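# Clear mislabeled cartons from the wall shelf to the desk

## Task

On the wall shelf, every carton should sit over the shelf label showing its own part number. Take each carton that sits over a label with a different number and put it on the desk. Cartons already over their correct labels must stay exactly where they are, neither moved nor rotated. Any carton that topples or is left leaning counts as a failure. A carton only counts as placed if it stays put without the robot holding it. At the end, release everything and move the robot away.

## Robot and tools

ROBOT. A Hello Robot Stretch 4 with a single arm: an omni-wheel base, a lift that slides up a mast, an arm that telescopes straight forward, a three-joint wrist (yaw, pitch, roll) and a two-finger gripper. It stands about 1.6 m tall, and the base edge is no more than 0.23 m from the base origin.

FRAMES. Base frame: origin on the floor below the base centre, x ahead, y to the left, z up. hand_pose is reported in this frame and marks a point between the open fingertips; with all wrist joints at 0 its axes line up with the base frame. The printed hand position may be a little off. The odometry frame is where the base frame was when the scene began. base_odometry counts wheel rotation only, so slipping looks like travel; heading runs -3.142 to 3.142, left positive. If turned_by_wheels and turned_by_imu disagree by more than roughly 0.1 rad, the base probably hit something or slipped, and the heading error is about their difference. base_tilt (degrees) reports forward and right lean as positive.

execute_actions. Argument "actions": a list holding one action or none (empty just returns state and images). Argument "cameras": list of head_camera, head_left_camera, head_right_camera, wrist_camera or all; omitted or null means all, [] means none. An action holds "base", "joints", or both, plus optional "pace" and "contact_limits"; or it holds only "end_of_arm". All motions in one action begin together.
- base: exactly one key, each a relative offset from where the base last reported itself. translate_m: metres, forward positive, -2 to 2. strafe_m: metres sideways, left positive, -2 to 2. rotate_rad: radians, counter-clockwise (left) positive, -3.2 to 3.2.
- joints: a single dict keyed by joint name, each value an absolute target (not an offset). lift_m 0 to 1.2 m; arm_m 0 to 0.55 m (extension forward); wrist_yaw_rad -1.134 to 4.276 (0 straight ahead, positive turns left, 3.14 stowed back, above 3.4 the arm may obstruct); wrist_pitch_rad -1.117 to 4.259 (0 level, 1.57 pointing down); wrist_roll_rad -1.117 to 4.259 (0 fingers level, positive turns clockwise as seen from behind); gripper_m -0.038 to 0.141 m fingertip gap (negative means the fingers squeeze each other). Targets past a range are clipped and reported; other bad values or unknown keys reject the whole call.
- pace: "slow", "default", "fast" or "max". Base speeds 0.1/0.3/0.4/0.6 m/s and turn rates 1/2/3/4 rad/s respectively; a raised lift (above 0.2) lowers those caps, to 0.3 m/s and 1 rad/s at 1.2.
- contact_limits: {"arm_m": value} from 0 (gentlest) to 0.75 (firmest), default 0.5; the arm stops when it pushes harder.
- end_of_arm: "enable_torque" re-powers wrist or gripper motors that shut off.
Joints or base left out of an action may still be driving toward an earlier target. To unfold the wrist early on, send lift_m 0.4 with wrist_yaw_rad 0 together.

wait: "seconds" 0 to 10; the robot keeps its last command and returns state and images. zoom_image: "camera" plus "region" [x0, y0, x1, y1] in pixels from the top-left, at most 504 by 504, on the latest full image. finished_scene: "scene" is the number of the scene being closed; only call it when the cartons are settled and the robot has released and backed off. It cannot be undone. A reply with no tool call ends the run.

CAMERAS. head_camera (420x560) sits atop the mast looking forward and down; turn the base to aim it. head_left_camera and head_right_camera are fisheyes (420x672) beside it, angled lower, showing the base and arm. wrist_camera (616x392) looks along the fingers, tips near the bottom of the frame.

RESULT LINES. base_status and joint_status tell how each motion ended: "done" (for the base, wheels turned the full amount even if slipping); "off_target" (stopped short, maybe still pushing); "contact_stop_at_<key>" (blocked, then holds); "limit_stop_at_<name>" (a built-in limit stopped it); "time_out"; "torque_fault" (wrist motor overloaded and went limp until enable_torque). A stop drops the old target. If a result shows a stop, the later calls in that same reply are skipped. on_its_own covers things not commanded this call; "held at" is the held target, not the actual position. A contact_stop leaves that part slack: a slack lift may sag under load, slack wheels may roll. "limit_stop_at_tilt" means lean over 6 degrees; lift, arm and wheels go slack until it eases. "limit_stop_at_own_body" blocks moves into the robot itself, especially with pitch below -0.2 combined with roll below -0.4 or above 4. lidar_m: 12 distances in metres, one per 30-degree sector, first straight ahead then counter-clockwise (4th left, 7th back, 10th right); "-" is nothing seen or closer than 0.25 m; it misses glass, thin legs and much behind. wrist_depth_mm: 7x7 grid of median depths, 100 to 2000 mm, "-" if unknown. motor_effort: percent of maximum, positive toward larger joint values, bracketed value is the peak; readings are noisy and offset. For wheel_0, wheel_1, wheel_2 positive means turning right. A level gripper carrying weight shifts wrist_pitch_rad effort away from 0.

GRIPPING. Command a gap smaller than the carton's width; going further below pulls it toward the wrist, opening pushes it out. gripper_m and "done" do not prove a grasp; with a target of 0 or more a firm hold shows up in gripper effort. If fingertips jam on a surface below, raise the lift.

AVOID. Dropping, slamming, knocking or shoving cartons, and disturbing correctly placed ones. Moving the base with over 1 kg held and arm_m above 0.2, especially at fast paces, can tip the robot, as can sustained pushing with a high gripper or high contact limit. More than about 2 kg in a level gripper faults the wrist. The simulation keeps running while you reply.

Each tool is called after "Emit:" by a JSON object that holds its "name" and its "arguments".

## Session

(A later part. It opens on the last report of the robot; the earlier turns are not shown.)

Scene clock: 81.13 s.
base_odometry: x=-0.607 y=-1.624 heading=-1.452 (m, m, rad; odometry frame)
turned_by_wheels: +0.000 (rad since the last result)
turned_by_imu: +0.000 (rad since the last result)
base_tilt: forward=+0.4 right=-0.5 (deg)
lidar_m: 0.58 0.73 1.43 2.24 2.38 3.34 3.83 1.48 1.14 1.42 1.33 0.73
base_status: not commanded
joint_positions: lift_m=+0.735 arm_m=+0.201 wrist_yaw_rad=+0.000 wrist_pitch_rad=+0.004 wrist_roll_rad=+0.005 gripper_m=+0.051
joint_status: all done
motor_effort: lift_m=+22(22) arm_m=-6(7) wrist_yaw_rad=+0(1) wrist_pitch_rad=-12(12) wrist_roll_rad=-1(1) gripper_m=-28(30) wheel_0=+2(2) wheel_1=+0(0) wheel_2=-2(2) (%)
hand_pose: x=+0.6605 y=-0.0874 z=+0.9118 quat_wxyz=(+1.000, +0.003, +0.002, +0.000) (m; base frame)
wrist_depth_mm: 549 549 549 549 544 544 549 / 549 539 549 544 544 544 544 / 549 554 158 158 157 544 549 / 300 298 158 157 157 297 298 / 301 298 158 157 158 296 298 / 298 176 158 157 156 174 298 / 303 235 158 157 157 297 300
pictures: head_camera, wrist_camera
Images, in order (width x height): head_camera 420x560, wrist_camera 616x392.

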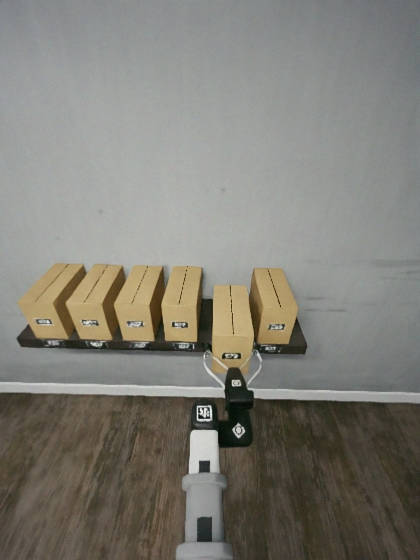

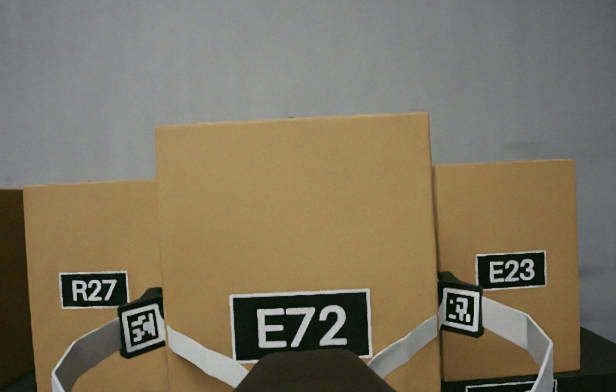

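Emit:
{"name": "execute_actions", "arguments": {"actions": [{"base":{"translate_m":-0.5},"joints":{"arm_m":0.0}}], "cameras": []}}

Emit:
{"name": "execute_actions", "arguments": {"actions": [{"base":{"rotate_rad":3.17},"joints":{"lift_m":0.8},"pace":"slow"}], "cameras": []}}

Emit:
{"name": "execute_actions", "arguments": {"actions": [{"base":{"translate_m":1.5}}]}}

Scene clock: 92.23 s.
base_odometry: x=-0.666 y=-1.128 heading=-1.453 (m, m, rad; odometry frame)
turned_by_wheels: +0.000 (rad since the last result)
turned_by_imu: +0.001 (rad since the last result)
base_tilt: forward=+0.3 right=-0.4 (deg)
lidar_m: 0.36 1.27 2.17 2.25 2.43 2.55 3.30 1.46 1.07 1.04 1.51 0.40
base_status: done
joint_positions: lift_m=+0.735 arm_m=+0.003 wrist_yaw_rad=+0.000 wrist_pitch_rad=+0.004 wrist_roll_rad=+0.005 gripper_m=+0.051
joint_status: all done
joint sent to its limit — the command would take arm_m past its lower limit, so that joint was sent only as far as its limit.
motor_effort: lift_m=+21(22) arm_m=-6(8) wrist_yaw_rad=-1(2) wrist_pitch_rad=-13(12) wrist_roll_rad=-1(1) gripper_m=-30(29) wheel_0=+0(4) wheel_1=-2(6) wheel_2=-1(8) (%)
hand_pose: x=+0.4626 y=-0.0874 z=+0.9118 quat_wxyz=(+1.000, +0.003, +0.002, +0.000) (m; base frame)
wrist_depth_mm: 1255 1229 1229 1229 1205 1229 1229 / 1255 1255 1205 1205 1205 1255 1229 / 1255 1255 158 157 157 1229 1205 / 1229 1025 158 157 157 1205 1205 / 976 960 158 157 157 1229 1255 / 1229 177 158 157 157 174 1229 / 1205 707 157 157 157 1205 1229
pictures: none
No camera images: the call's "cameras" was empty. Leave "cameras" out to get every camera's image.

Scene clock: 96.70 s.
base_odometry: x=-0.666 y=-1.128 heading=+1.717 (m, m, rad; odometry frame)
turned_by_wheels: +3.170 (rad since the last result)
turned_by_imu: +3.140 (rad since the last result)
base_tilt: forward=+0.3 right=-0.4 (deg)
lidar_m: 0.37 1.39 1.06 1.03 1.51 1.24 1.21 1.29 2.26 2.24 2.44 0.40
base_status: done
joint_positions: lift_m=+0.800 arm_m=+0.003 wrist_yaw_rad=+0.000 wrist_pitch_rad=+0.004 wrist_roll_rad=+0.005 gripper_m=+0.051
joint_status: all done
motor_effort: lift_m=+22(20) arm_m=-6(6) wrist_yaw_rad=-2(1) wrist_pitch_rad=-12(12) wrist_roll_rad=-1(1) gripper_m=-30(30) wheel_0=-2(5) wheel_1=+0(2) wheel_2=-2(8) (%)
hand_pose: x=+0.4627 y=-0.0874 z=+0.9767 quat_wxyz=(+1.000, +0.003, +0.002, +0.000) (m; base frame)
wrist_depth_mm: - - - - - - - / - - - - - - - / - - 158 158 158 - - / - - 158 158 157 - - / - - 158 158 157 - - / 1863 176 158 157 156 175 - / 1756 - 157 157 156 - -
pictures: none
No camera images: the call's "cameras" was empty. Leave "cameras" out to get every camera's image.

Scene clock: 103.17 s.
base_odometry: x=-0.885 y=+0.356 heading=+1.717 (m, m, rad; odometry frame)
turned_by_wheels: +0.000 (rad since the last result)
turned_by_imu: -0.001 (rad since the last result)
base_tilt: forward=+0.4 right=-0.5 (deg)
lidar_m: 0.38 1.05 1.35 1.07 1.00 1.50 3.00 3.14 2.44 2.34 1.29 0.40
base_status: done
joint_positions: lift_m=+0.800 arm_m=+0.003 wrist_yaw_rad=+0.000 wrist_pitch_rad=+0.004 wrist_roll_rad=+0.005 gripper_m=+0.051
joint_status: not commanded
motor_effort: lift_m=+22(22) arm_m=-6(6) wrist_yaw_rad=-1(0) wrist_pitch_rad=-12(13) wrist_roll_rad=-1(1) gripper_m=-30(32) wheel_0=+1(4) wheel_1=-1(8) wheel_2=+2(9) (%)
hand_pose: x=+0.4626 y=-0.0874 z=+0.9767 quat_wxyz=(+1.000, +0.003, +0.002, +0.000) (m; base frame)
wrist_depth_mm: 1537 1537 1537 1499 1464 1464 1430 / 1576 1537 1499 1499 1499 1464 1499 / 1576 1576 159 158 157 1397 1464 / 1537 1537 158 158 157 1397 1464 / 1537 1537 158 158 157 1464 1464 / 1499 176 158 157 156 175 878 / 1576 477 158 157 156 1464 1464
pictures: head_camera, head_left_camera, head_right_camera, wrist_camera
Images, in order (width x height): head_camera 420x560, head_left_camera 420x672, head_right_camera 420x672, wrist_camera 616x392.

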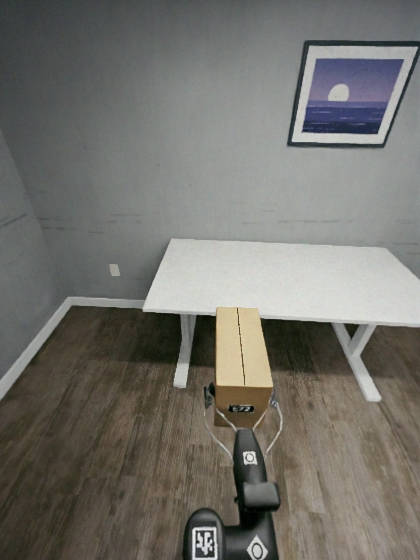

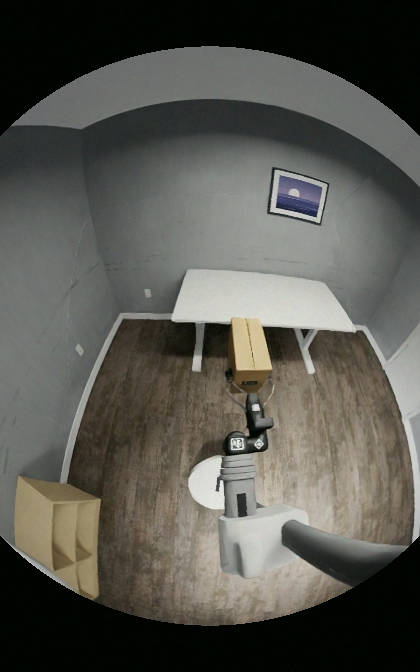

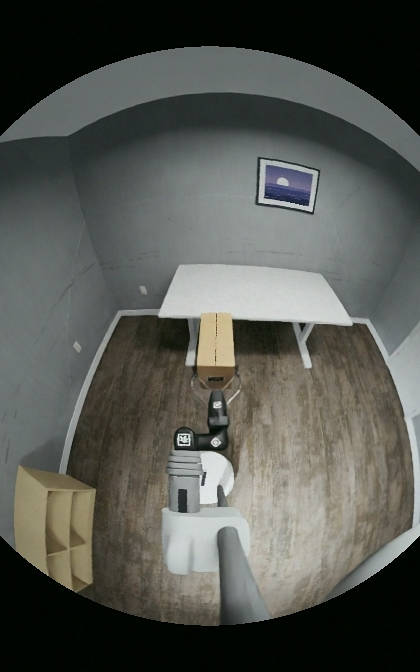

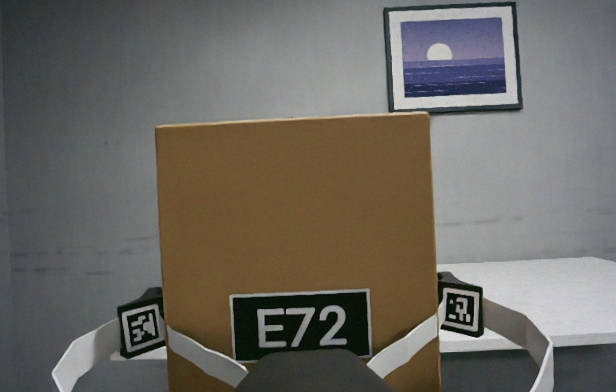

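Emit:
{"name": "execute_actions", "arguments": {"actions": [{"base":{"translate_m":0.4},"joints":{"arm_m":0.25}}]}}

Scene clock: 110.63 s.
base_odometry: x=-0.943 y=+0.752 heading=+1.717 (m, m, rad; odometry frame)
turned_by_wheels: +0.000 (rad since the last result)
turned_by_imu: +0.000 (rad since the last result)
base_tilt: forward=+0.4 right=-0.4 (deg)
lidar_m: 0.58 0.62 1.30 1.29 1.15 1.40 3.40 3.23 2.48 2.36 0.76 0.60
base_status: done
joint_positions: lift_m=+0.800 arm_m=+0.249 wrist_yaw_rad=+0.000 wrist_pitch_rad=+0.004 wrist_roll_rad=+0.005 gripper_m=+0.051
joint_status: all done
motor_effort: lift_m=+22(22) arm_m=+6(7) wrist_yaw_rad=-1(0) wrist_pitch_rad=-12(12) wrist_roll_rad=-1(1) gripper_m=-30(30) wheel_0=+0(6) wheel_1=+1(6) wheel_2=+0(9) (%)
hand_pose: x=+0.7084 y=-0.0874 z=+0.9768 quat_wxyz=(+1.000, +0.003, +0.002, +0.000) (m; base frame)
wrist_depth_mm: 917 891 878 878 878 854 842 / 904 904 891 878 891 866 854 / 931 891 159 158 157 866 854 / 917 904 158 157 157 866 866 / 904 904 158 157 157 854 866 / 931 177 158 157 157 175 866 / 931 387 157 157 156 621 597
pictures: head_camera, head_left_camera, head_right_camera, wrist_camera
Images, in order (width x height): head_camera 420x560, head_left_camera 420x672, head_right_camera 420x672, wrist_camera 616x392.

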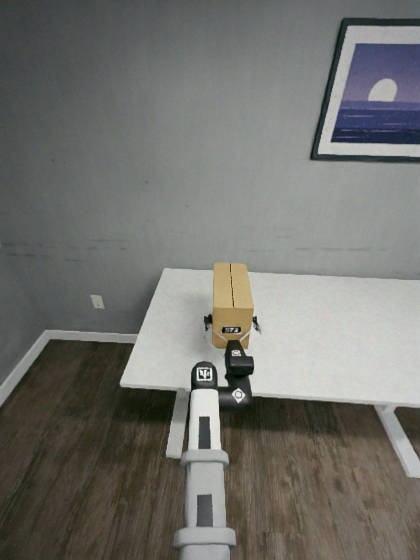

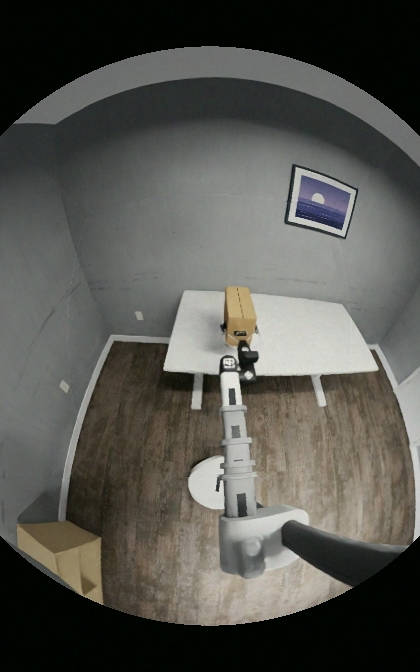

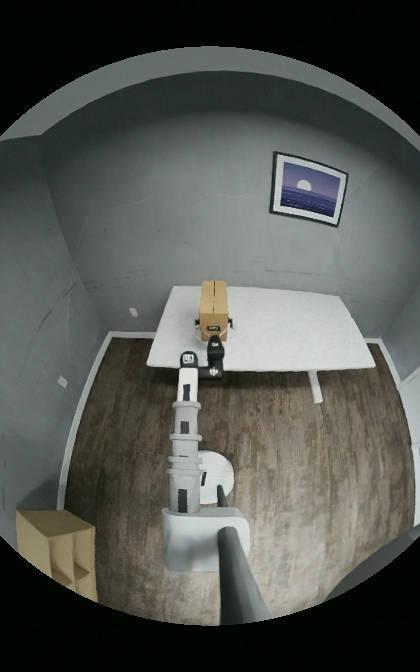

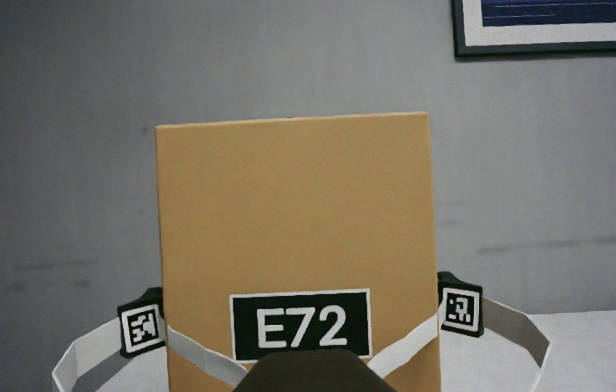

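Emit:
{"name": "execute_actions", "arguments": {"actions": [{"joints":{"arm_m":0.31,"lift_m":0.72}}], "cameras": ["head_left_camera","wrist_camera"]}}

Scene clock: 114.53 s.
base_odometry: x=-0.943 y=+0.752 heading=+1.717 (m, m, rad; odometry frame)
turned_by_wheels: +0.000 (rad since the last result)
turned_by_imu: +0.000 (rad since the last result)
base_tilt: forward=+0.4 right=-0.5 (deg)
lidar_m: 0.59 0.64 1.33 1.29 1.17 1.39 3.40 3.25 2.48 2.39 0.77 0.58
base_status: not commanded
joint_positions: lift_m=+0.720 arm_m=+0.309 wrist_yaw_rad=+0.000 wrist_pitch_rad=+0.004 wrist_roll_rad=+0.005 gripper_m=+0.051
joint_status: all done
motor_effort: lift_m=+17(18) arm_m=+6(5) wrist_yaw_rad=-1(1) wrist_pitch_rad=-12(12) wrist_roll_rad=-1(0) gripper_m=-30(29) wheel_0=+0(0) wheel_1=+1(1) wheel_2=+0(0) (%)
hand_pose: x=+0.7683 y=-0.0874 z=+0.8972 quat_wxyz=(+1.000, +0.003, +0.002, +0.000) (m; base frame)
wrist_depth_mm: 854 854 842 831 820 831 809 / 842 842 831 842 831 831 809 / 854 854 158 158 157 820 798 / 842 831 158 158 157 820 820 / 854 831 158 157 157 820 798 / 866 176 158 157 157 174 647 / 866 310 157 156 157 466 445
pictures: head_left_camera, wrist_camera
Images, in order (width x height): head_left_camera 420x672, wrist_camera 616x392.

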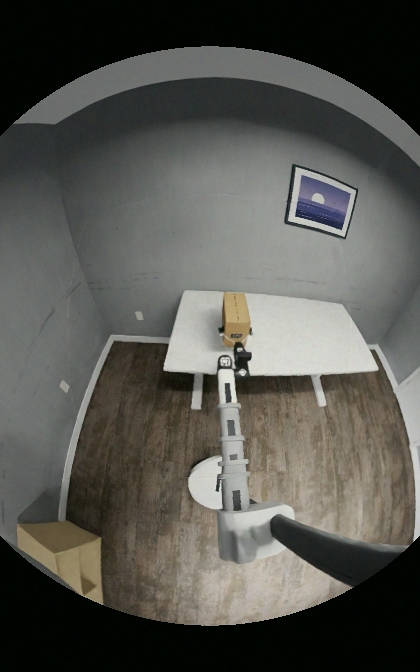

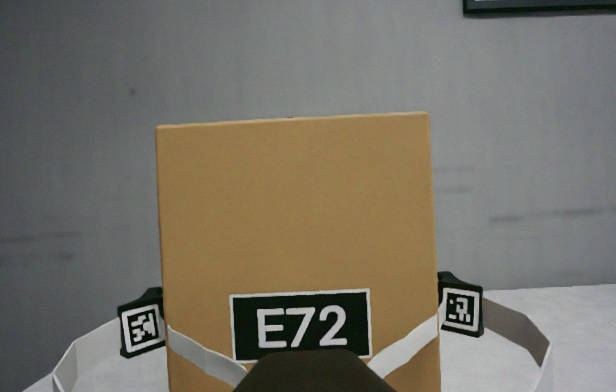

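Emit:
{"name": "execute_actions", "arguments": {"actions": [{"joints":{"lift_m":0.675},"pace":"slow"}], "cameras": ["wrist_camera"]}}

Scene clock: 122.80 s.
base_odometry: x=-0.943 y=+0.752 heading=+1.717 (m, m, rad; odometry frame)
turned_by_wheels: +0.000 (rad since the last result)
turned_by_imu: +0.000 (rad since the last result)
base_tilt: forward=+0.4 right=-0.4 (deg)
lidar_m: 0.58 0.63 1.32 1.28 1.17 1.39 3.40 3.22 2.48 2.34 0.78 0.59
base_status: not commanded
joint_positions: lift_m=+0.675 arm_m=+0.309 wrist_yaw_rad=+0.000 wrist_pitch_rad=+0.004 wrist_roll_rad=+0.005 gripper_m=+0.051
joint_status: all done
motor_effort: lift_m=+17(18) arm_m=+6(6) wrist_yaw_rad=-1(0) wrist_pitch_rad=-12(12) wrist_roll_rad=-1(1) gripper_m=-31(29) wheel_0=+0(0) wheel_1=+1(1) wheel_2=+0(0) (%)
hand_pose: x=+0.7683 y=-0.0874 z=+0.8522 quat_wxyz=(+1.000, +0.003, +0.002, +0.000) (m; base frame)
wrist_depth_mm: 854 842 831 831 809 820 809 / 854 854 831 831 820 809 809 / 854 854 158 157 157 809 809 / 842 854 158 158 157 809 798 / 866 842 158 157 157 820 809 / 842 176 158 158 157 175 521 / 413 266 158 156 157 373 359
pictures: wrist_camera
Images, in order (width x height): wrist_camera 616x392.

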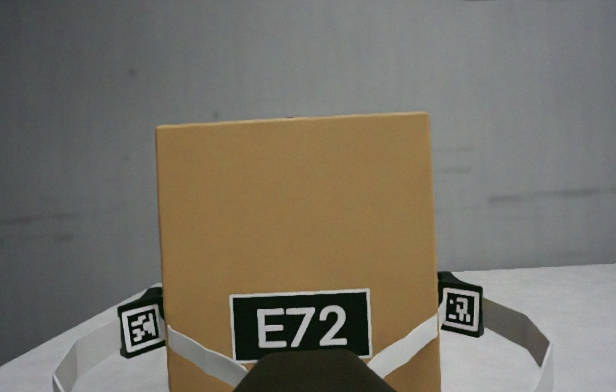

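Emit:
{"name": "execute_actions", "arguments": {"actions": [{"joints":{"lift_m":0.657},"pace":"slow"}], "cameras": []}}

Scene clock: 126.47 s.
base_odometry: x=-0.943 y=+0.752 heading=+1.717 (m, m, rad; odometry frame)
turned_by_wheels: +0.000 (rad since the last result)
turned_by_imu: +0.000 (rad since the last result)
base_tilt: forward=+0.4 right=-0.4 (deg)
lidar_m: 0.58 0.63 1.32 1.29 1.18 1.40 3.38 3.22 2.45 2.37 0.75 0.59
base_status: not commanded
joint_positions: lift_m=+0.657 arm_m=+0.309 wrist_yaw_rad=+0.000 wrist_pitch_rad=+0.004 wrist_roll_rad=+0.005 gripper_m=+0.051
joint_status: all done
motor_effort: lift_m=+17(16) arm_m=+6(6) wrist_yaw_rad=-1(1) wrist_pitch_rad=-12(12) wrist_roll_rad=-1(1) gripper_m=-30(30) wheel_0=+0(0) wheel_1=+1(1) wheel_2=+0(0) (%)
hand_pose: x=+0.7683 y=-0.0874 z=+0.8342 quat_wxyz=(+1.000, +0.003, +0.002, +0.000) (m; base frame)
wrist_depth_mm: 854 842 842 820 809 809 798 / 854 842 831 831 820 820 798 / 854 854 158 157 157 820 809 / 854 842 158 158 157 820 809 / 842 842 158 157 157 820 798 / 854 176 158 157 157 174 473 / 377 250 158 157 157 338 324
pictures: none
No camera images: the call's "cameras" was empty. Leave "cameras" out to get every camera's image.

Emit:
{"name": "execute_actions", "arguments": {"actions": [{"joints":{"lift_m":0.644},"pace":"slow"}], "cameras": []}}

Scene clock: 128.53 s.
base_odometry: x=-0.943 y=+0.752 heading=+1.717 (m, m, rad; odometry frame)
turned_by_wheels: +0.000 (rad since the last result)
turned_by_imu: +0.000 (rad since the last result)
base_tilt: forward=+0.4 right=-0.4 (deg)
lidar_m: 0.58 0.62 1.32 1.30 1.18 1.42 3.41 3.26 2.49 2.36 0.76 0.59
base_status: not commanded
joint_positions: lift_m=+0.644 arm_m=+0.309 wrist_yaw_rad=+0.000 wrist_pitch_rad=+0.004 wrist_roll_rad=+0.005 gripper_m=+0.051
joint_status: all done
motor_effort: lift_m=+16(16) arm_m=+6(6) wrist_yaw_rad=-1(2) wrist_pitch_rad=-12(12) wrist_roll_rad=+0(1) gripper_m=-30(30) wheel_0=+0(0) wheel_1=+1(1) wheel_2=+0(0) (%)
hand_pose: x=+0.7683 y=-0.0874 z=+0.8212 quat_wxyz=(+1.000, +0.003, +0.002, +0.000) (m; base frame)
wrist_depth_mm: 842 831 842 820 809 809 809 / 854 842 831 820 820 820 798 / 866 842 158 158 157 820 809 / 866 854 158 157 157 820 798 / 854 842 158 157 157 820 798 / 866 177 158 158 156 175 439 / 347 236 158 157 157 310 300
pictures: none
No camera images: the call's "cameras" was empty. Leave "cameras" out to get every camera's image.

Emit:
{"name": "execute_actions", "arguments": {"actions": [{"joints":{"lift_m":0.633},"pace":"slow"}], "cameras": []}}

Scene clock: 131.23 s.
base_odometry: x=-0.943 y=+0.752 heading=+1.717 (m, m, rad; odometry frame)
turned_by_wheels: +0.000 (rad since the last result)
turned_by_imu: +0.000 (rad since the last result)
base_tilt: forward=+0.4 right=-0.3 (deg)
lidar_m: 0.58 0.61 1.32 1.30 1.17 1.41 3.39 3.22 2.49 2.37 0.76 0.60
base_status: not commanded
joint_positions: lift_m=+0.633 arm_m=+0.309 wrist_yaw_rad=+0.000 wrist_pitch_rad=-0.001 wrist_roll_rad=+0.005 gripper_m=+0.051
joint_status: all done
motor_effort: lift_m=+14(15) arm_m=+6(6) wrist_yaw_rad=-1(1) wrist_pitch_rad=+2(12) wrist_roll_rad=-1(1) gripper_m=-31(30) wheel_0=+0(0) wheel_1=+1(1) wheel_2=+0(0) (%)
hand_pose: x=+0.7683 y=-0.0874 z=+0.8118 quat_wxyz=(+1.000, +0.003, +0.000, +0.000) (m; base frame)
wrist_depth_mm: 854 854 831 831 809 820 820 / 854 854 831 831 820 809 809 / 842 842 158 157 157 809 809 / 854 842 158 157 157 820 809 / 854 842 158 157 156 809 778 / 842 177 158 157 156 174 421 / 332 229 157 157 156 298 286
pictures: none
No camera images: the call's "cameras" was empty. Leave "cameras" out to get every camera's image.

Emit:
{"name": "execute_actions", "arguments": {"actions": [{"joints":{"lift_m":0.637,"gripper_m":0.135},"pace":"slow"}], "cameras": ["wrist_camera"]}}

Emit:
{"name": "execute_actions", "arguments": {"actions": [{"joints":{"arm_m":0.0},"base":{"translate_m":-0.4}}], "cameras": ["head_camera"]}}

Scene clock: 138.37 s.
base_odometry: x=-0.943 y=+0.752 heading=+1.717 (m, m, rad; odometry frame)
turned_by_wheels: +0.000 (rad since the last result)
turned_by_imu: +0.001 (rad since the last result)
base_tilt: forward=+0.4 right=-0.4 (deg)
lidar_m: 0.58 0.64 1.32 1.28 1.16 1.40 3.39 3.21 2.49 2.39 0.75 0.59
base_status: not commanded
joint_positions: lift_m=+0.637 arm_m=+0.309 wrist_yaw_rad=+0.000 wrist_pitch_rad=+0.003 wrist_roll_rad=+0.005 gripper_m=+0.135
joint_status: all done
motor_effort: lift_m=+22(23) arm_m=+6(6) wrist_yaw_rad=-1(0) wrist_pitch_rad=-7(7) wrist_roll_rad=-1(1) gripper_m=+0(29) wheel_0=+0(0) wheel_1=+1(1) wheel_2=+0(0) (%)
hand_pose: x=+0.7684 y=-0.0875 z=+0.8142 quat_wxyz=(+1.000, +0.003, +0.001, +0.000) (m; base frame)
wrist_depth_mm: 866 854 831 820 831 798 809 / 854 820 842 842 820 809 809 / 842 842 180 182 183 798 809 / 854 854 180 181 183 820 798 / 866 842 180 182 183 809 750 / 842 206 180 181 182 364 415 / 345 327 180 137 183 296 300
pictures: wrist_camera
Images, in order (width x height): wrist_camera 616x392.

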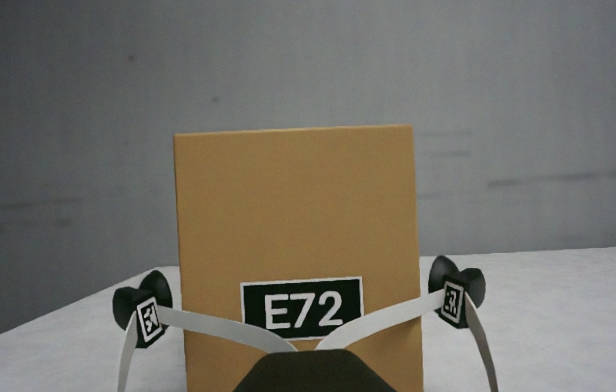

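Scene clock: 141.20 s.
base_odometry: x=-0.885 y=+0.356 heading=+1.717 (m, m, rad; odometry frame)
turned_by_wheels: +0.000 (rad since the last result)
turned_by_imu: +0.001 (rad since the last result)
base_tilt: forward=+0.4 right=-0.4 (deg)
lidar_m: 0.95 1.05 1.36 1.06 0.99 1.48 2.98 3.14 2.44 2.37 1.29 1.00
base_status: done
joint_positions: lift_m=+0.637 arm_m=+0.003 wrist_yaw_rad=+0.000 wrist_pitch_rad=+0.003 wrist_roll_rad=+0.005 gripper_m=+0.135
joint_status: all done
joint sent to its limit — the command would take arm_m past its lower limit, so that joint was sent only as far as its limit.
motor_effort: lift_m=+21(22) arm_m=-6(6) wrist_yaw_rad=-1(1) wrist_pitch_rad=-7(8) wrist_roll_rad=-1(1) gripper_m=+1(1) wheel_0=+1(6) wheel_1=+0(7) wheel_2=+0(8) (%)
hand_pose: x=+0.4626 y=-0.0875 z=+0.8143 quat_wxyz=(+1.000, +0.003, +0.001, +0.000) (m; base frame)
wrist_depth_mm: 1537 1537 1537 1499 1499 1430 1464 / 1618 1537 1499 1537 1430 1464 1430 / 1537 1537 1537 1499 1464 1464 1464 / 1537 1499 1537 1499 1464 1499 1464 / 1537 1464 1025 878 904 960 931 / 1537 1576 1499 1499 1430 1499 1430 / 1537 1537 1499 135 1464 1464 1499
pictures: head_camera
Images, in order (width x height): head_camera 420x560.

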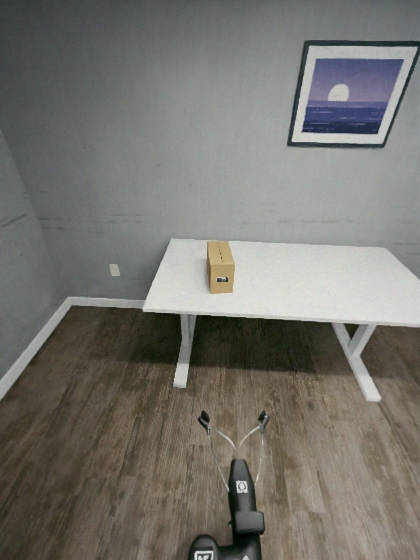

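Emit:
{"name": "execute_actions", "arguments": {"actions": [{"base":{"rotate_rad":-3.17},"joints":{"lift_m":0.76}}], "cameras": []}}

Emit:
{"name": "execute_actions", "arguments": {"actions": [{"base":{"strafe_m":0.64}}], "cameras": []}}

Emit:
{"name": "execute_actions", "arguments": {"actions": [{"base":{"translate_m":1.9}}]}}

Scene clock: 148.73 s.
base_odometry: x=-0.885 y=+0.356 heading=-1.453 (m, m, rad; odometry frame)
turned_by_wheels: -3.170 (rad since the last result)
turned_by_imu: -3.139 (rad since the last result)
base_tilt: forward=+0.4 right=-0.5 (deg)
lidar_m: 2.68 3.08 2.48 2.39 1.35 1.03 0.98 1.04 1.36 1.15 0.99 1.40
base_status: done
joint_positions: lift_m=+0.760 arm_m=+0.003 wrist_yaw_rad=+0.000 wrist_pitch_rad=+0.002 wrist_roll_rad=+0.005 gripper_m=+0.135
joint_status: all done
motor_effort: lift_m=+21(25) arm_m=-6(6) wrist_yaw_rad=-1(0) wrist_pitch_rad=-7(7) wrist_roll_rad=-1(1) gripper_m=+1(2) wheel_0=+1(6) wheel_1=+2(10) wheel_2=-1(4) (%)
hand_pose: x=+0.4627 y=-0.0874 z=+0.9373 quat_wxyz=(+1.000, +0.003, +0.001, +0.000) (m; base frame)
wrist_depth_mm: - - - - - - 1661 / - - - - - - 1708 / - - - - - - 1708 / - - - - - - 1708 / - - - - - - 1756 / - - - - - - 1308 / - - - 135 - - 1255
pictures: none
No camera images: the call's "cameras" was empty. Leave "cameras" out to get every camera's image.

Scene clock: 152.20 s.
base_odometry: x=-0.249 y=+0.432 heading=-1.453 (m, m, rad; odometry frame)
turned_by_wheels: +0.000 (rad since the last result)
turned_by_imu: +0.001 (rad since the last result)
base_tilt: forward=+0.4 right=-0.4 (deg)
lidar_m: 2.72 2.39 1.80 1.72 1.87 0.99 0.95 1.01 2.03 1.61 1.64 2.80
base_status: done
joint_positions: lift_m=+0.760 arm_m=+0.003 wrist_yaw_rad=+0.000 wrist_pitch_rad=+0.002 wrist_roll_rad=+0.005 gripper_m=+0.135
joint_status: not commanded
motor_effort: lift_m=+21(21) arm_m=-6(6) wrist_yaw_rad=+0(2) wrist_pitch_rad=-7(7) wrist_roll_rad=-1(1) gripper_m=+2(0) wheel_0=+1(8) wheel_1=-2(8) wheel_2=-1(1) (%)
hand_pose: x=+0.4627 y=-0.0874 z=+0.9373 quat_wxyz=(+1.000, +0.003, +0.001, +0.000) (m; base frame)
wrist_depth_mm: - - - - - - - / - - - - - - - / - - - - - - - / - - - - - - - / - - - - - - - / - - - - - - - / - - - 135 - 1921 -
pictures: none
No camera images: the call's "cameras" was empty. Leave "cameras" out to get every camera's image.

Scene clock: 160.00 s.
base_odometry: x=-0.026 y=-1.455 heading=-1.453 (m, m, rad; odometry frame)
turned_by_wheels: +0.000 (rad since the last result)
turned_by_imu: -0.001 (rad since the last result)
base_tilt: forward=+0.4 right=-0.4 (deg)
lidar_m: 0.83 1.13 1.63 1.66 1.74 2.50 3.72 2.79 1.68 1.67 1.14 0.87
base_status: done
joint_positions: lift_m=+0.760 arm_m=+0.003 wrist_yaw_rad=+0.000 wrist_pitch_rad=+0.002 wrist_roll_rad=+0.005 gripper_m=+0.135
joint_status: not commanded
motor_effort: lift_m=+21(21) arm_m=-6(6) wrist_yaw_rad=-1(1) wrist_pitch_rad=-7(7) wrist_roll_rad=-1(1) gripper_m=-1(1) wheel_0=-1(5) wheel_1=+0(4) wheel_2=+0(9) (%)
hand_pose: x=+0.4627 y=-0.0874 z=+0.9374 quat_wxyz=(+1.000, +0.003, +0.001, +0.000) (m; base frame)
wrist_depth_mm: 866 854 854 842 854 854 866 / 854 854 854 854 866 842 854 / 854 854 854 854 842 854 854 / 866 854 854 866 707 627 854 / 866 854 615 609 609 603 603 / 854 842 615 609 603 597 603 / 854 854 854 135 866 854 854
pictures: head_camera, head_left_camera, head_right_camera, wrist_camera
Images, in order (width x height): head_camera 420x560, head_left_camera 420x672, head_right_camera 420x672, wrist_camera 616x392.

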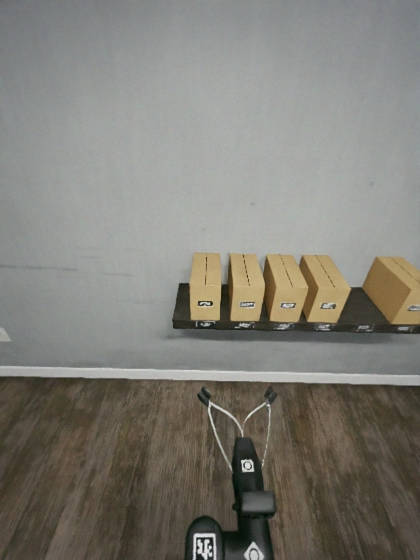

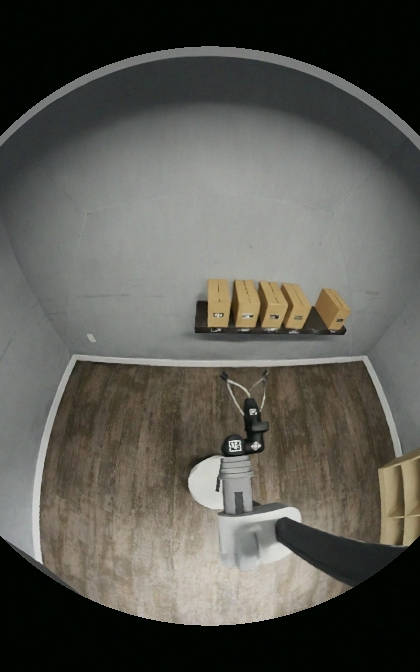

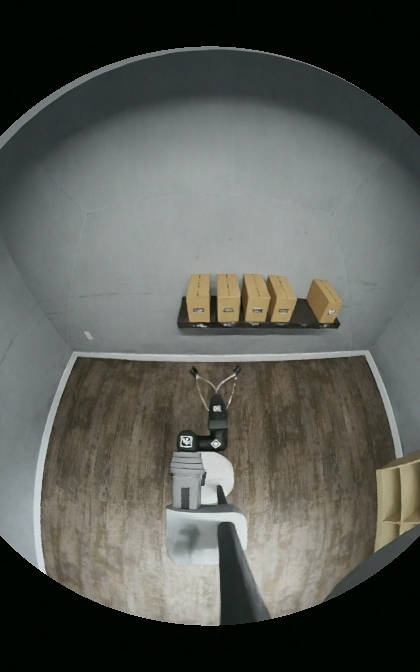

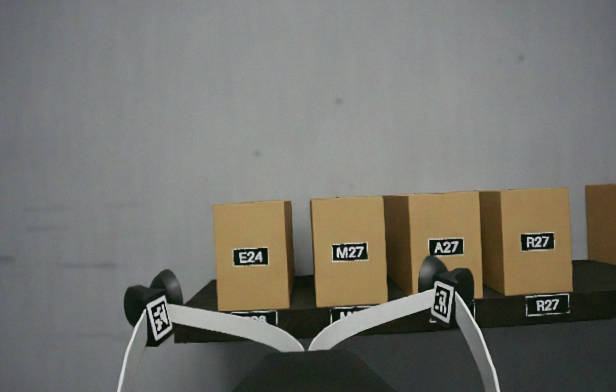

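Emit:
{"name": "execute_actions", "arguments": {"actions": [{"base":{"strafe_m":0.08},"joints":{"lift_m":0.72,"arm_m":0.28,"gripper_m":0.132}}], "cameras": ["head_camera","wrist_camera"]}}

Scene clock: 165.63 s.
base_odometry: x=+0.054 y=-1.446 heading=-1.453 (m, m, rad; odometry frame)
turned_by_wheels: +0.000 (rad since the last result)
turned_by_imu: +0.001 (rad since the last result)
base_tilt: forward=+0.4 right=-0.4 (deg)
lidar_m: 0.83 1.15 1.62 1.59 1.69 2.39 3.72 2.89 1.76 1.75 1.15 0.84
base_status: done
joint_positions: lift_m=+0.720 arm_m=+0.279 wrist_yaw_rad=+0.000 wrist_pitch_rad=+0.002 wrist_roll_rad=+0.005 gripper_m=+0.132
joint_status: all done
motor_effort: lift_m=+16(17) arm_m=+6(9) wrist_yaw_rad=-2(0) wrist_pitch_rad=-6(7) wrist_roll_rad=-1(1) gripper_m=+0(1) wheel_0=+0(8) wheel_1=-2(7) wheel_2=-1(1) (%)
hand_pose: x=+0.7384 y=-0.0874 z=+0.8978 quat_wxyz=(+1.000, +0.003, +0.001, +0.000) (m; base frame)
wrist_depth_mm: 591 591 591 585 585 591 585 / 591 591 585 591 597 585 597 / 591 585 591 591 591 585 585 / 591 585 591 340 343 342 364 / 591 591 597 340 351 342 351 / 591 213 342 342 340 338 353 / 591 591 338 134 338 334 336
pictures: head_camera, wrist_camera
Images, in order (width x height): head_camera 420x560, wrist_camera 616x392.

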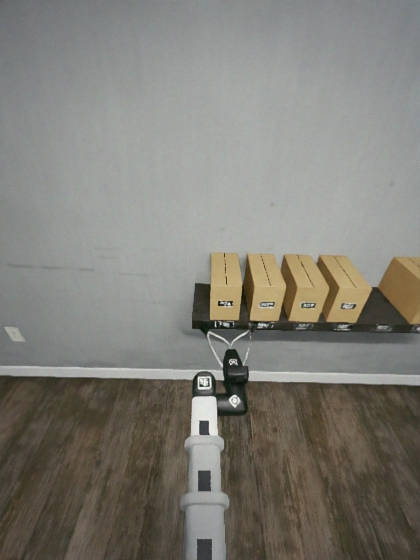

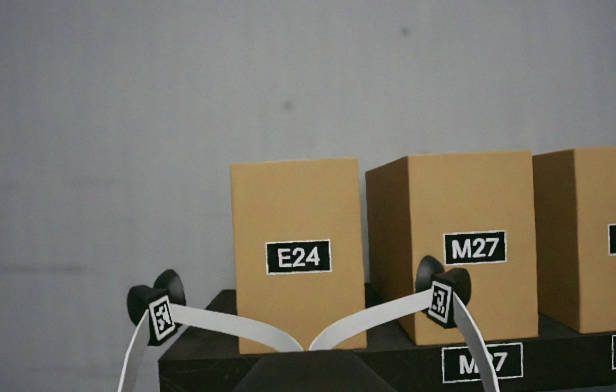

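Emit:
{"name": "execute_actions", "arguments": {"actions": [{"base":{"strafe_m":0.003},"joints":{"arm_m":0.38},"pace":"slow"}], "cameras": ["wrist_camera"]}}

Scene clock: 170.87 s.
base_odometry: x=+0.057 y=-1.445 heading=-1.453 (m, m, rad; odometry frame)
turned_by_wheels: +0.000 (rad since the last result)
turned_by_imu: +0.001 (rad since the last result)
base_tilt: forward=+0.4 right=-0.4 (deg)
lidar_m: 0.80 1.15 1.61 1.58 1.69 2.39 3.69 2.92 1.76 1.72 1.15 0.86
base_status: done
joint_positions: lift_m=+0.720 arm_m=+0.379 wrist_yaw_rad=+0.000 wrist_pitch_rad=+0.002 wrist_roll_rad=+0.005 gripper_m=+0.132
joint_status: all done
motor_effort: lift_m=+16(17) arm_m=+6(4) wrist_yaw_rad=-1(1) wrist_pitch_rad=-7(7) wrist_roll_rad=-1(1) gripper_m=+0(2) wheel_0=-1(5) wheel_1=+2(4) wheel_2=+0(3) (%)
hand_pose: x=+0.8383 y=-0.0874 z=+0.8978 quat_wxyz=(+1.000, +0.003, +0.001, +0.000) (m; base frame)
wrist_depth_mm: 496 492 492 496 496 496 492 / 496 492 488 492 488 492 492 / 492 492 492 492 492 242 241 / 492 488 241 241 291 242 241 / 496 492 242 242 242 241 241 / 496 213 243 242 241 241 241 / 492 492 242 134 268 242 242
pictures: wrist_camera
Images, in order (width x height): wrist_camera 616x392.

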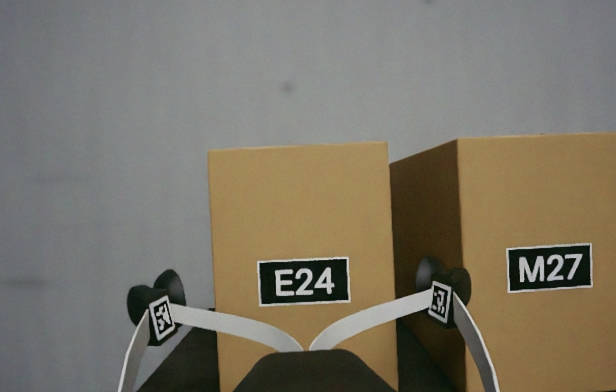

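Emit:
{"name": "execute_actions", "arguments": {"actions": [{"base":{"strafe_m":0.003},"joints":{"arm_m":0.445},"pace":"slow","contact_limits":{"arm_m":0.1}}], "cameras": ["wrist_camera"]}}

Emit:
{"name": "execute_actions", "arguments": {"actions": [{"joints":{"gripper_m":0.05},"pace":"slow"}], "cameras": ["wrist_camera"]}}

Emit:
{"name": "execute_actions", "arguments": {"actions": [{"joints":{"lift_m":0.74},"pace":"slow"}], "cameras": ["wrist_camera"]}}

Scene clock: 175.43 s.
base_odometry: x=+0.060 y=-1.445 heading=-1.453 (m, m, rad; odometry frame)
turned_by_wheels: +0.000 (rad since the last result)
turned_by_imu: +0.000 (rad since the last result)
base_tilt: forward=+0.4 right=-0.4 (deg)
lidar_m: 0.83 1.14 1.62 1.57 1.68 2.40 3.71 2.92 1.76 1.74 1.15 0.83
base_status: done
joint_positions: lift_m=+0.720 arm_m=+0.444 wrist_yaw_rad=-0.004 wrist_pitch_rad=+0.002 wrist_roll_rad=+0.005 gripper_m=+0.132
joint_status: all done
motor_effort: lift_m=+16(16) arm_m=+8(9) wrist_yaw_rad=+10(9) wrist_pitch_rad=-7(7) wrist_roll_rad=-1(1) gripper_m=+1(2) wheel_0=+0(3) wheel_1=+2(6) wheel_2=-2(4) (%)
contact_limits: arm_m 0.1
hand_pose: x=+0.9027 y=-0.0885 z=+0.8978 quat_wxyz=(+1.000, +0.003, +0.001, -0.002) (m; base frame)
wrist_depth_mm: 427 430 430 424 427 430 433 / 433 430 427 430 430 430 427 / 427 430 183 183 183 227 178 / 427 430 183 183 183 213 178 / 430 433 182 182 182 203 178 / 427 209 183 183 183 190 178 / 427 433 183 140 183 221 178
pictures: wrist_camera
Images, in order (width x height): wrist_camera 616x392.

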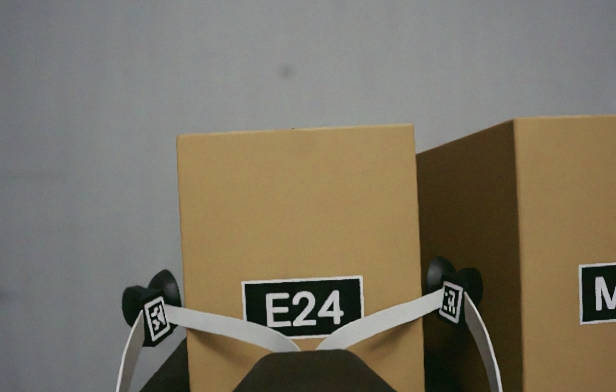

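Scene clock: 179.10 s.
base_odometry: x=+0.060 y=-1.445 heading=-1.453 (m, m, rad; odometry frame)
turned_by_wheels: +0.000 (rad since the last result)
turned_by_imu: +0.000 (rad since the last result)
base_tilt: forward=+0.4 right=-0.4 (deg)
lidar_m: 0.82 1.13 1.62 1.58 1.66 2.40 3.71 2.91 1.78 1.75 1.16 0.85
base_status: not commanded
joint_positions: lift_m=+0.720 arm_m=+0.444 wrist_yaw_rad=+0.000 wrist_pitch_rad=+0.003 wrist_roll_rad=+0.005 gripper_m=+0.051
joint_status: all done
motor_effort: lift_m=+16(17) arm_m=+6(8) wrist_yaw_rad=-1(10) wrist_pitch_rad=-8(7) wrist_roll_rad=-1(1) gripper_m=-29(30) wheel_0=+0(0) wheel_1=+2(2) wheel_2=-1(1) (%)
hand_pose: x=+0.9033 y=-0.0875 z=+0.8977 quat_wxyz=(+1.000, +0.003, +0.001, +0.000) (m; base frame)
wrist_depth_mm: 427 427 424 427 430 427 433 / 430 430 427 424 430 424 430 / 430 430 164 165 165 231 176 / 430 427 164 164 165 217 177 / 430 427 164 164 165 219 176 / 427 180 164 164 165 176 176 / 433 315 164 164 165 226 176
pictures: wrist_camera
Images, in order (width x height): wrist_camera 616x392.

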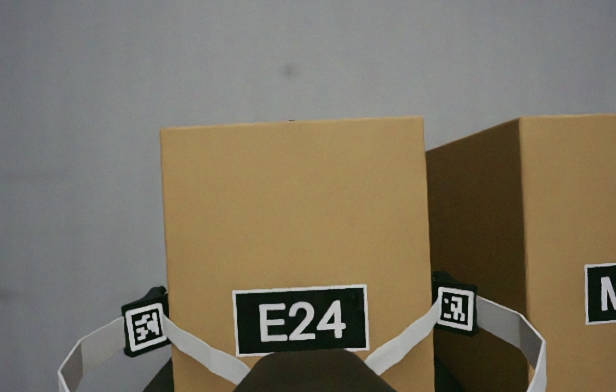

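Scene clock: 180.03 s.
base_odometry: x=+0.060 y=-1.445 heading=-1.453 (m, m, rad; odometry frame)
turned_by_wheels: +0.000 (rad since the last result)
turned_by_imu: +0.000 (rad since the last result)
base_tilt: forward=+0.4 right=-0.4 (deg)
lidar_m: 0.83 1.14 1.62 1.57 1.66 2.40 3.72 2.94 1.75 1.75 1.16 0.83
base_status: not commanded
joint_positions: lift_m=+0.740 arm_m=+0.444 wrist_yaw_rad=+0.000 wrist_pitch_rad=+0.004 wrist_roll_rad=+0.005 gripper_m=+0.051
joint_status: all done
motor_effort: lift_m=+22(22) arm_m=+6(6) wrist_yaw_rad=+0(1) wrist_pitch_rad=-10(10) wrist_roll_rad=-2(1) gripper_m=-29(29) wheel_0=+0(0) wheel_1=+2(2) wheel_2=-1(2) (%)
hand_pose: x=+0.9033 y=-0.0875 z=+0.9169 quat_wxyz=(+1.000, +0.003, +0.002, +0.000) (m; base frame)
wrist_depth_mm: 427 427 427 424 424 430 430 / 427 430 427 427 427 424 427 / 430 427 164 165 165 430 427 / 430 427 164 165 165 218 177 / 427 430 164 165 165 220 176 / 430 180 164 165 165 176 176 / 427 430 163 164 165 225 176
pictures: wrist_camera
Images, in order (width x height): wrist_camera 616x392.

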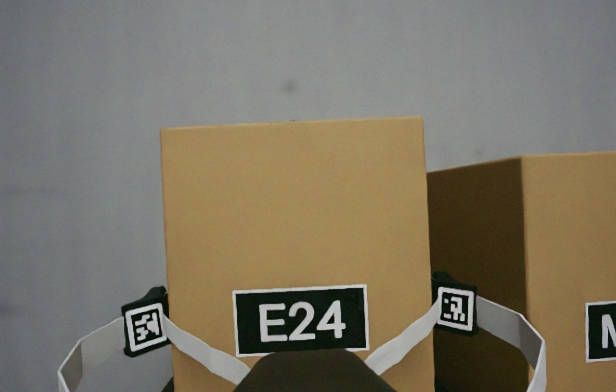

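Emit:
{"name": "execute_actions", "arguments": {"actions": [{"joints":{"arm_m":0.15},"pace":"slow"}], "cameras": ["head_camera","wrist_camera"]}}

Scene clock: 186.47 s.
base_odometry: x=+0.060 y=-1.445 heading=-1.453 (m, m, rad; odometry frame)
turned_by_wheels: +0.000 (rad since the last result)
turned_by_imu: +0.001 (rad since the last result)
base_tilt: forward=+0.4 right=-0.4 (deg)
lidar_m: 0.54 1.15 1.61 1.58 1.66 2.39 3.71 2.88 1.78 1.75 1.14 0.87
base_status: not commanded
joint_positions: lift_m=+0.740 arm_m=+0.151 wrist_yaw_rad=+0.000 wrist_pitch_rad=+0.004 wrist_roll_rad=+0.005 gripper_m=+0.051
joint_status: all done
motor_effort: lift_m=+22(22) arm_m=-6(8) wrist_yaw_rad=-1(0) wrist_pitch_rad=-11(11) wrist_roll_rad=-1(1) gripper_m=-28(28) wheel_0=+0(0) wheel_1=+2(2) wheel_2=-1(2) (%)
hand_pose: x=+0.6105 y=-0.0875 z=+0.9169 quat_wxyz=(+1.000, +0.003, +0.002, +0.000) (m; base frame)
wrist_depth_mm: 715 715 707 715 715 723 715 / 715 715 715 715 707 723 715 / 715 715 165 164 165 715 715 / 715 715 165 164 165 469 466 / 715 723 164 165 165 466 462 / 715 181 165 164 165 176 462 / 715 707 163 164 165 723 715
pictures: head_camera, wrist_camera
Images, in order (width x height): head_camera 420x560, wrist_camera 616x392.

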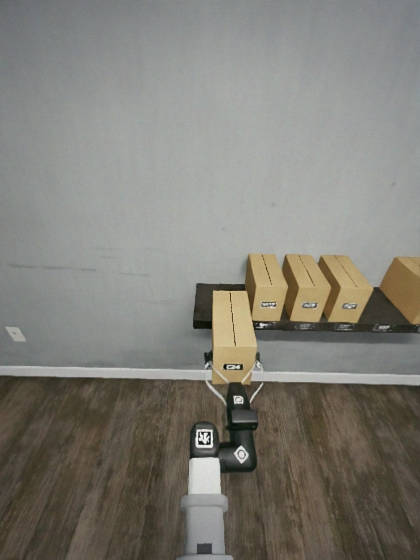

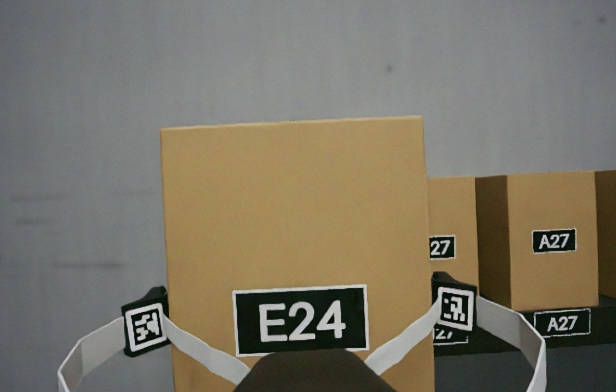

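Emit:
{"name": "execute_actions", "arguments": {"actions": [{"base":{"translate_m":-0.4},"joints":{"arm_m":0.0}}], "cameras": []}}

Emit:
{"name": "execute_actions", "arguments": {"actions": [{"base":{"rotate_rad":3.17},"joints":{"lift_m":0.78},"pace":"slow"}], "cameras": []}}

Emit:
{"name": "execute_actions", "arguments": {"actions": [{"base":{"translate_m":1.6}}], "cameras": ["head_camera","head_left_camera"]}}

Scene clock: 194.07 s.
base_odometry: x=+0.013 y=-1.048 heading=-1.453 (m, m, rad; odometry frame)
turned_by_wheels: +0.000 (rad since the last result)
turned_by_imu: +0.001 (rad since the last result)
base_tilt: forward=+0.4 right=-0.4 (deg)
lidar_m: 0.36 1.57 1.65 1.59 1.72 2.38 2.80 2.60 1.75 1.70 2.07 0.40
base_status: done
joint_positions: lift_m=+0.740 arm_m=+0.003 wrist_yaw_rad=+0.000 wrist_pitch_rad=+0.004 wrist_roll_rad=+0.005 gripper_m=+0.051
joint_status: all done
joint sent to its limit — the command would take arm_m past its lower limit, so that joint was sent only as far as its limit.
motor_effort: lift_m=+22(22) arm_m=-6(5) wrist_yaw_rad=+0(2) wrist_pitch_rad=-11(11) wrist_roll_rad=+0(1) gripper_m=-27(28) wheel_0=+0(4) wheel_1=+0(6) wheel_2=-3(9) (%)
hand_pose: x=+0.4626 y=-0.0874 z=+0.9168 quat_wxyz=(+1.000, +0.003, +0.002, +0.000) (m; base frame)
wrist_depth_mm: 1229 1229 1281 1255 1255 1229 1255 / 1255 1255 1229 1229 1205 1255 1229 / 1255 1281 164 164 165 1229 1255 / 1255 1255 164 165 165 1229 1060 / 1255 1255 165 165 164 991 1060 / 1281 180 164 165 166 177 1281 / 1229 1255 164 165 165 1255 1255
pictures: none
No camera images: the call's "cameras" was empty. Leave "cameras" out to get every camera's image.

Scene clock: 198.53 s.
base_odometry: x=+0.013 y=-1.048 heading=+1.716 (m, m, rad; odometry frame)
turned_by_wheels: +3.170 (rad since the last result)
turned_by_imu: +3.139 (rad since the last result)
base_tilt: forward=+0.3 right=-0.4 (deg)
lidar_m: 0.38 2.63 1.76 1.70 2.02 1.25 1.24 1.58 1.62 1.57 1.71 0.40
base_status: done
joint_positions: lift_m=+0.780 arm_m=+0.003 wrist_yaw_rad=+0.000 wrist_pitch_rad=+0.004 wrist_roll_rad=+0.005 gripper_m=+0.051
joint_status: all done
motor_effort: lift_m=+22(24) arm_m=-6(6) wrist_yaw_rad=-1(1) wrist_pitch_rad=-11(11) wrist_roll_rad=-1(1) gripper_m=-28(29) wheel_0=-1(5) wheel_1=-2(6) wheel_2=+0(6) (%)
hand_pose: x=+0.4627 y=-0.0874 z=+0.9568 quat_wxyz=(+1.000, +0.003, +0.002, +0.000) (m; base frame)
wrist_depth_mm: - - - - - - - / - - - - - - - / - - 164 164 165 - - / - - 164 165 165 - - / - - 164 164 165 - - / - 180 164 164 165 176 - / - - 164 164 165 - 1983
pictures: none
No camera images: the call's "cameras" was empty. Leave "cameras" out to get every camera's image.

Scene clock: 205.37 s.
base_odometry: x=-0.219 y=+0.536 heading=+1.716 (m, m, rad; odometry frame)
turned_by_wheels: +0.000 (rad since the last result)
turned_by_imu: -0.001 (rad since the last result)
base_tilt: forward=+0.4 right=-0.4 (deg)
lidar_m: 0.38 0.92 1.38 1.65 1.69 2.98 3.11 2.27 1.79 1.69 1.82 0.39
base_status: done
joint_positions: lift_m=+0.780 arm_m=+0.003 wrist_yaw_rad=+0.000 wrist_pitch_rad=+0.004 wrist_roll_rad=+0.005 gripper_m=+0.051
joint_status: not commanded
motor_effort: lift_m=+21(22) arm_m=-6(6) wrist_yaw_rad=-1(2) wrist_pitch_rad=-12(11) wrist_roll_rad=-1(1) gripper_m=-30(30) wheel_0=+0(4) wheel_1=+0(8) wheel_2=+1(11) (%)
hand_pose: x=+0.4626 y=-0.0874 z=+0.9569 quat_wxyz=(+1.000, +0.003, +0.002, +0.000) (m; base frame)
wrist_depth_mm: 1430 1397 1366 1366 1366 1397 1366 / 1430 1430 1336 1336 1397 1366 1366 / 1464 1430 164 164 165 1366 1336 / 1430 1430 164 164 165 1366 1366 / 991 1430 164 165 165 1336 1366 / 831 180 165 165 165 177 1366 / 654 634 164 164 165 654 1366
pictures: head_camera, head_left_camera
Images, in order (width x height): head_camera 420x560, head_left_camera 420x672.

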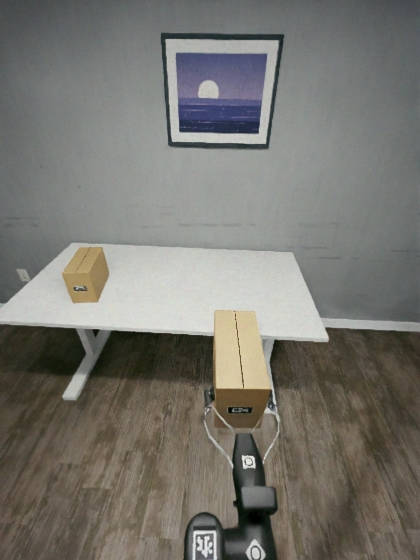

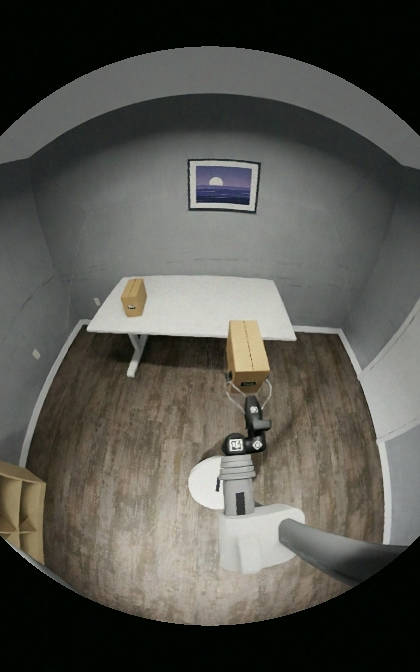

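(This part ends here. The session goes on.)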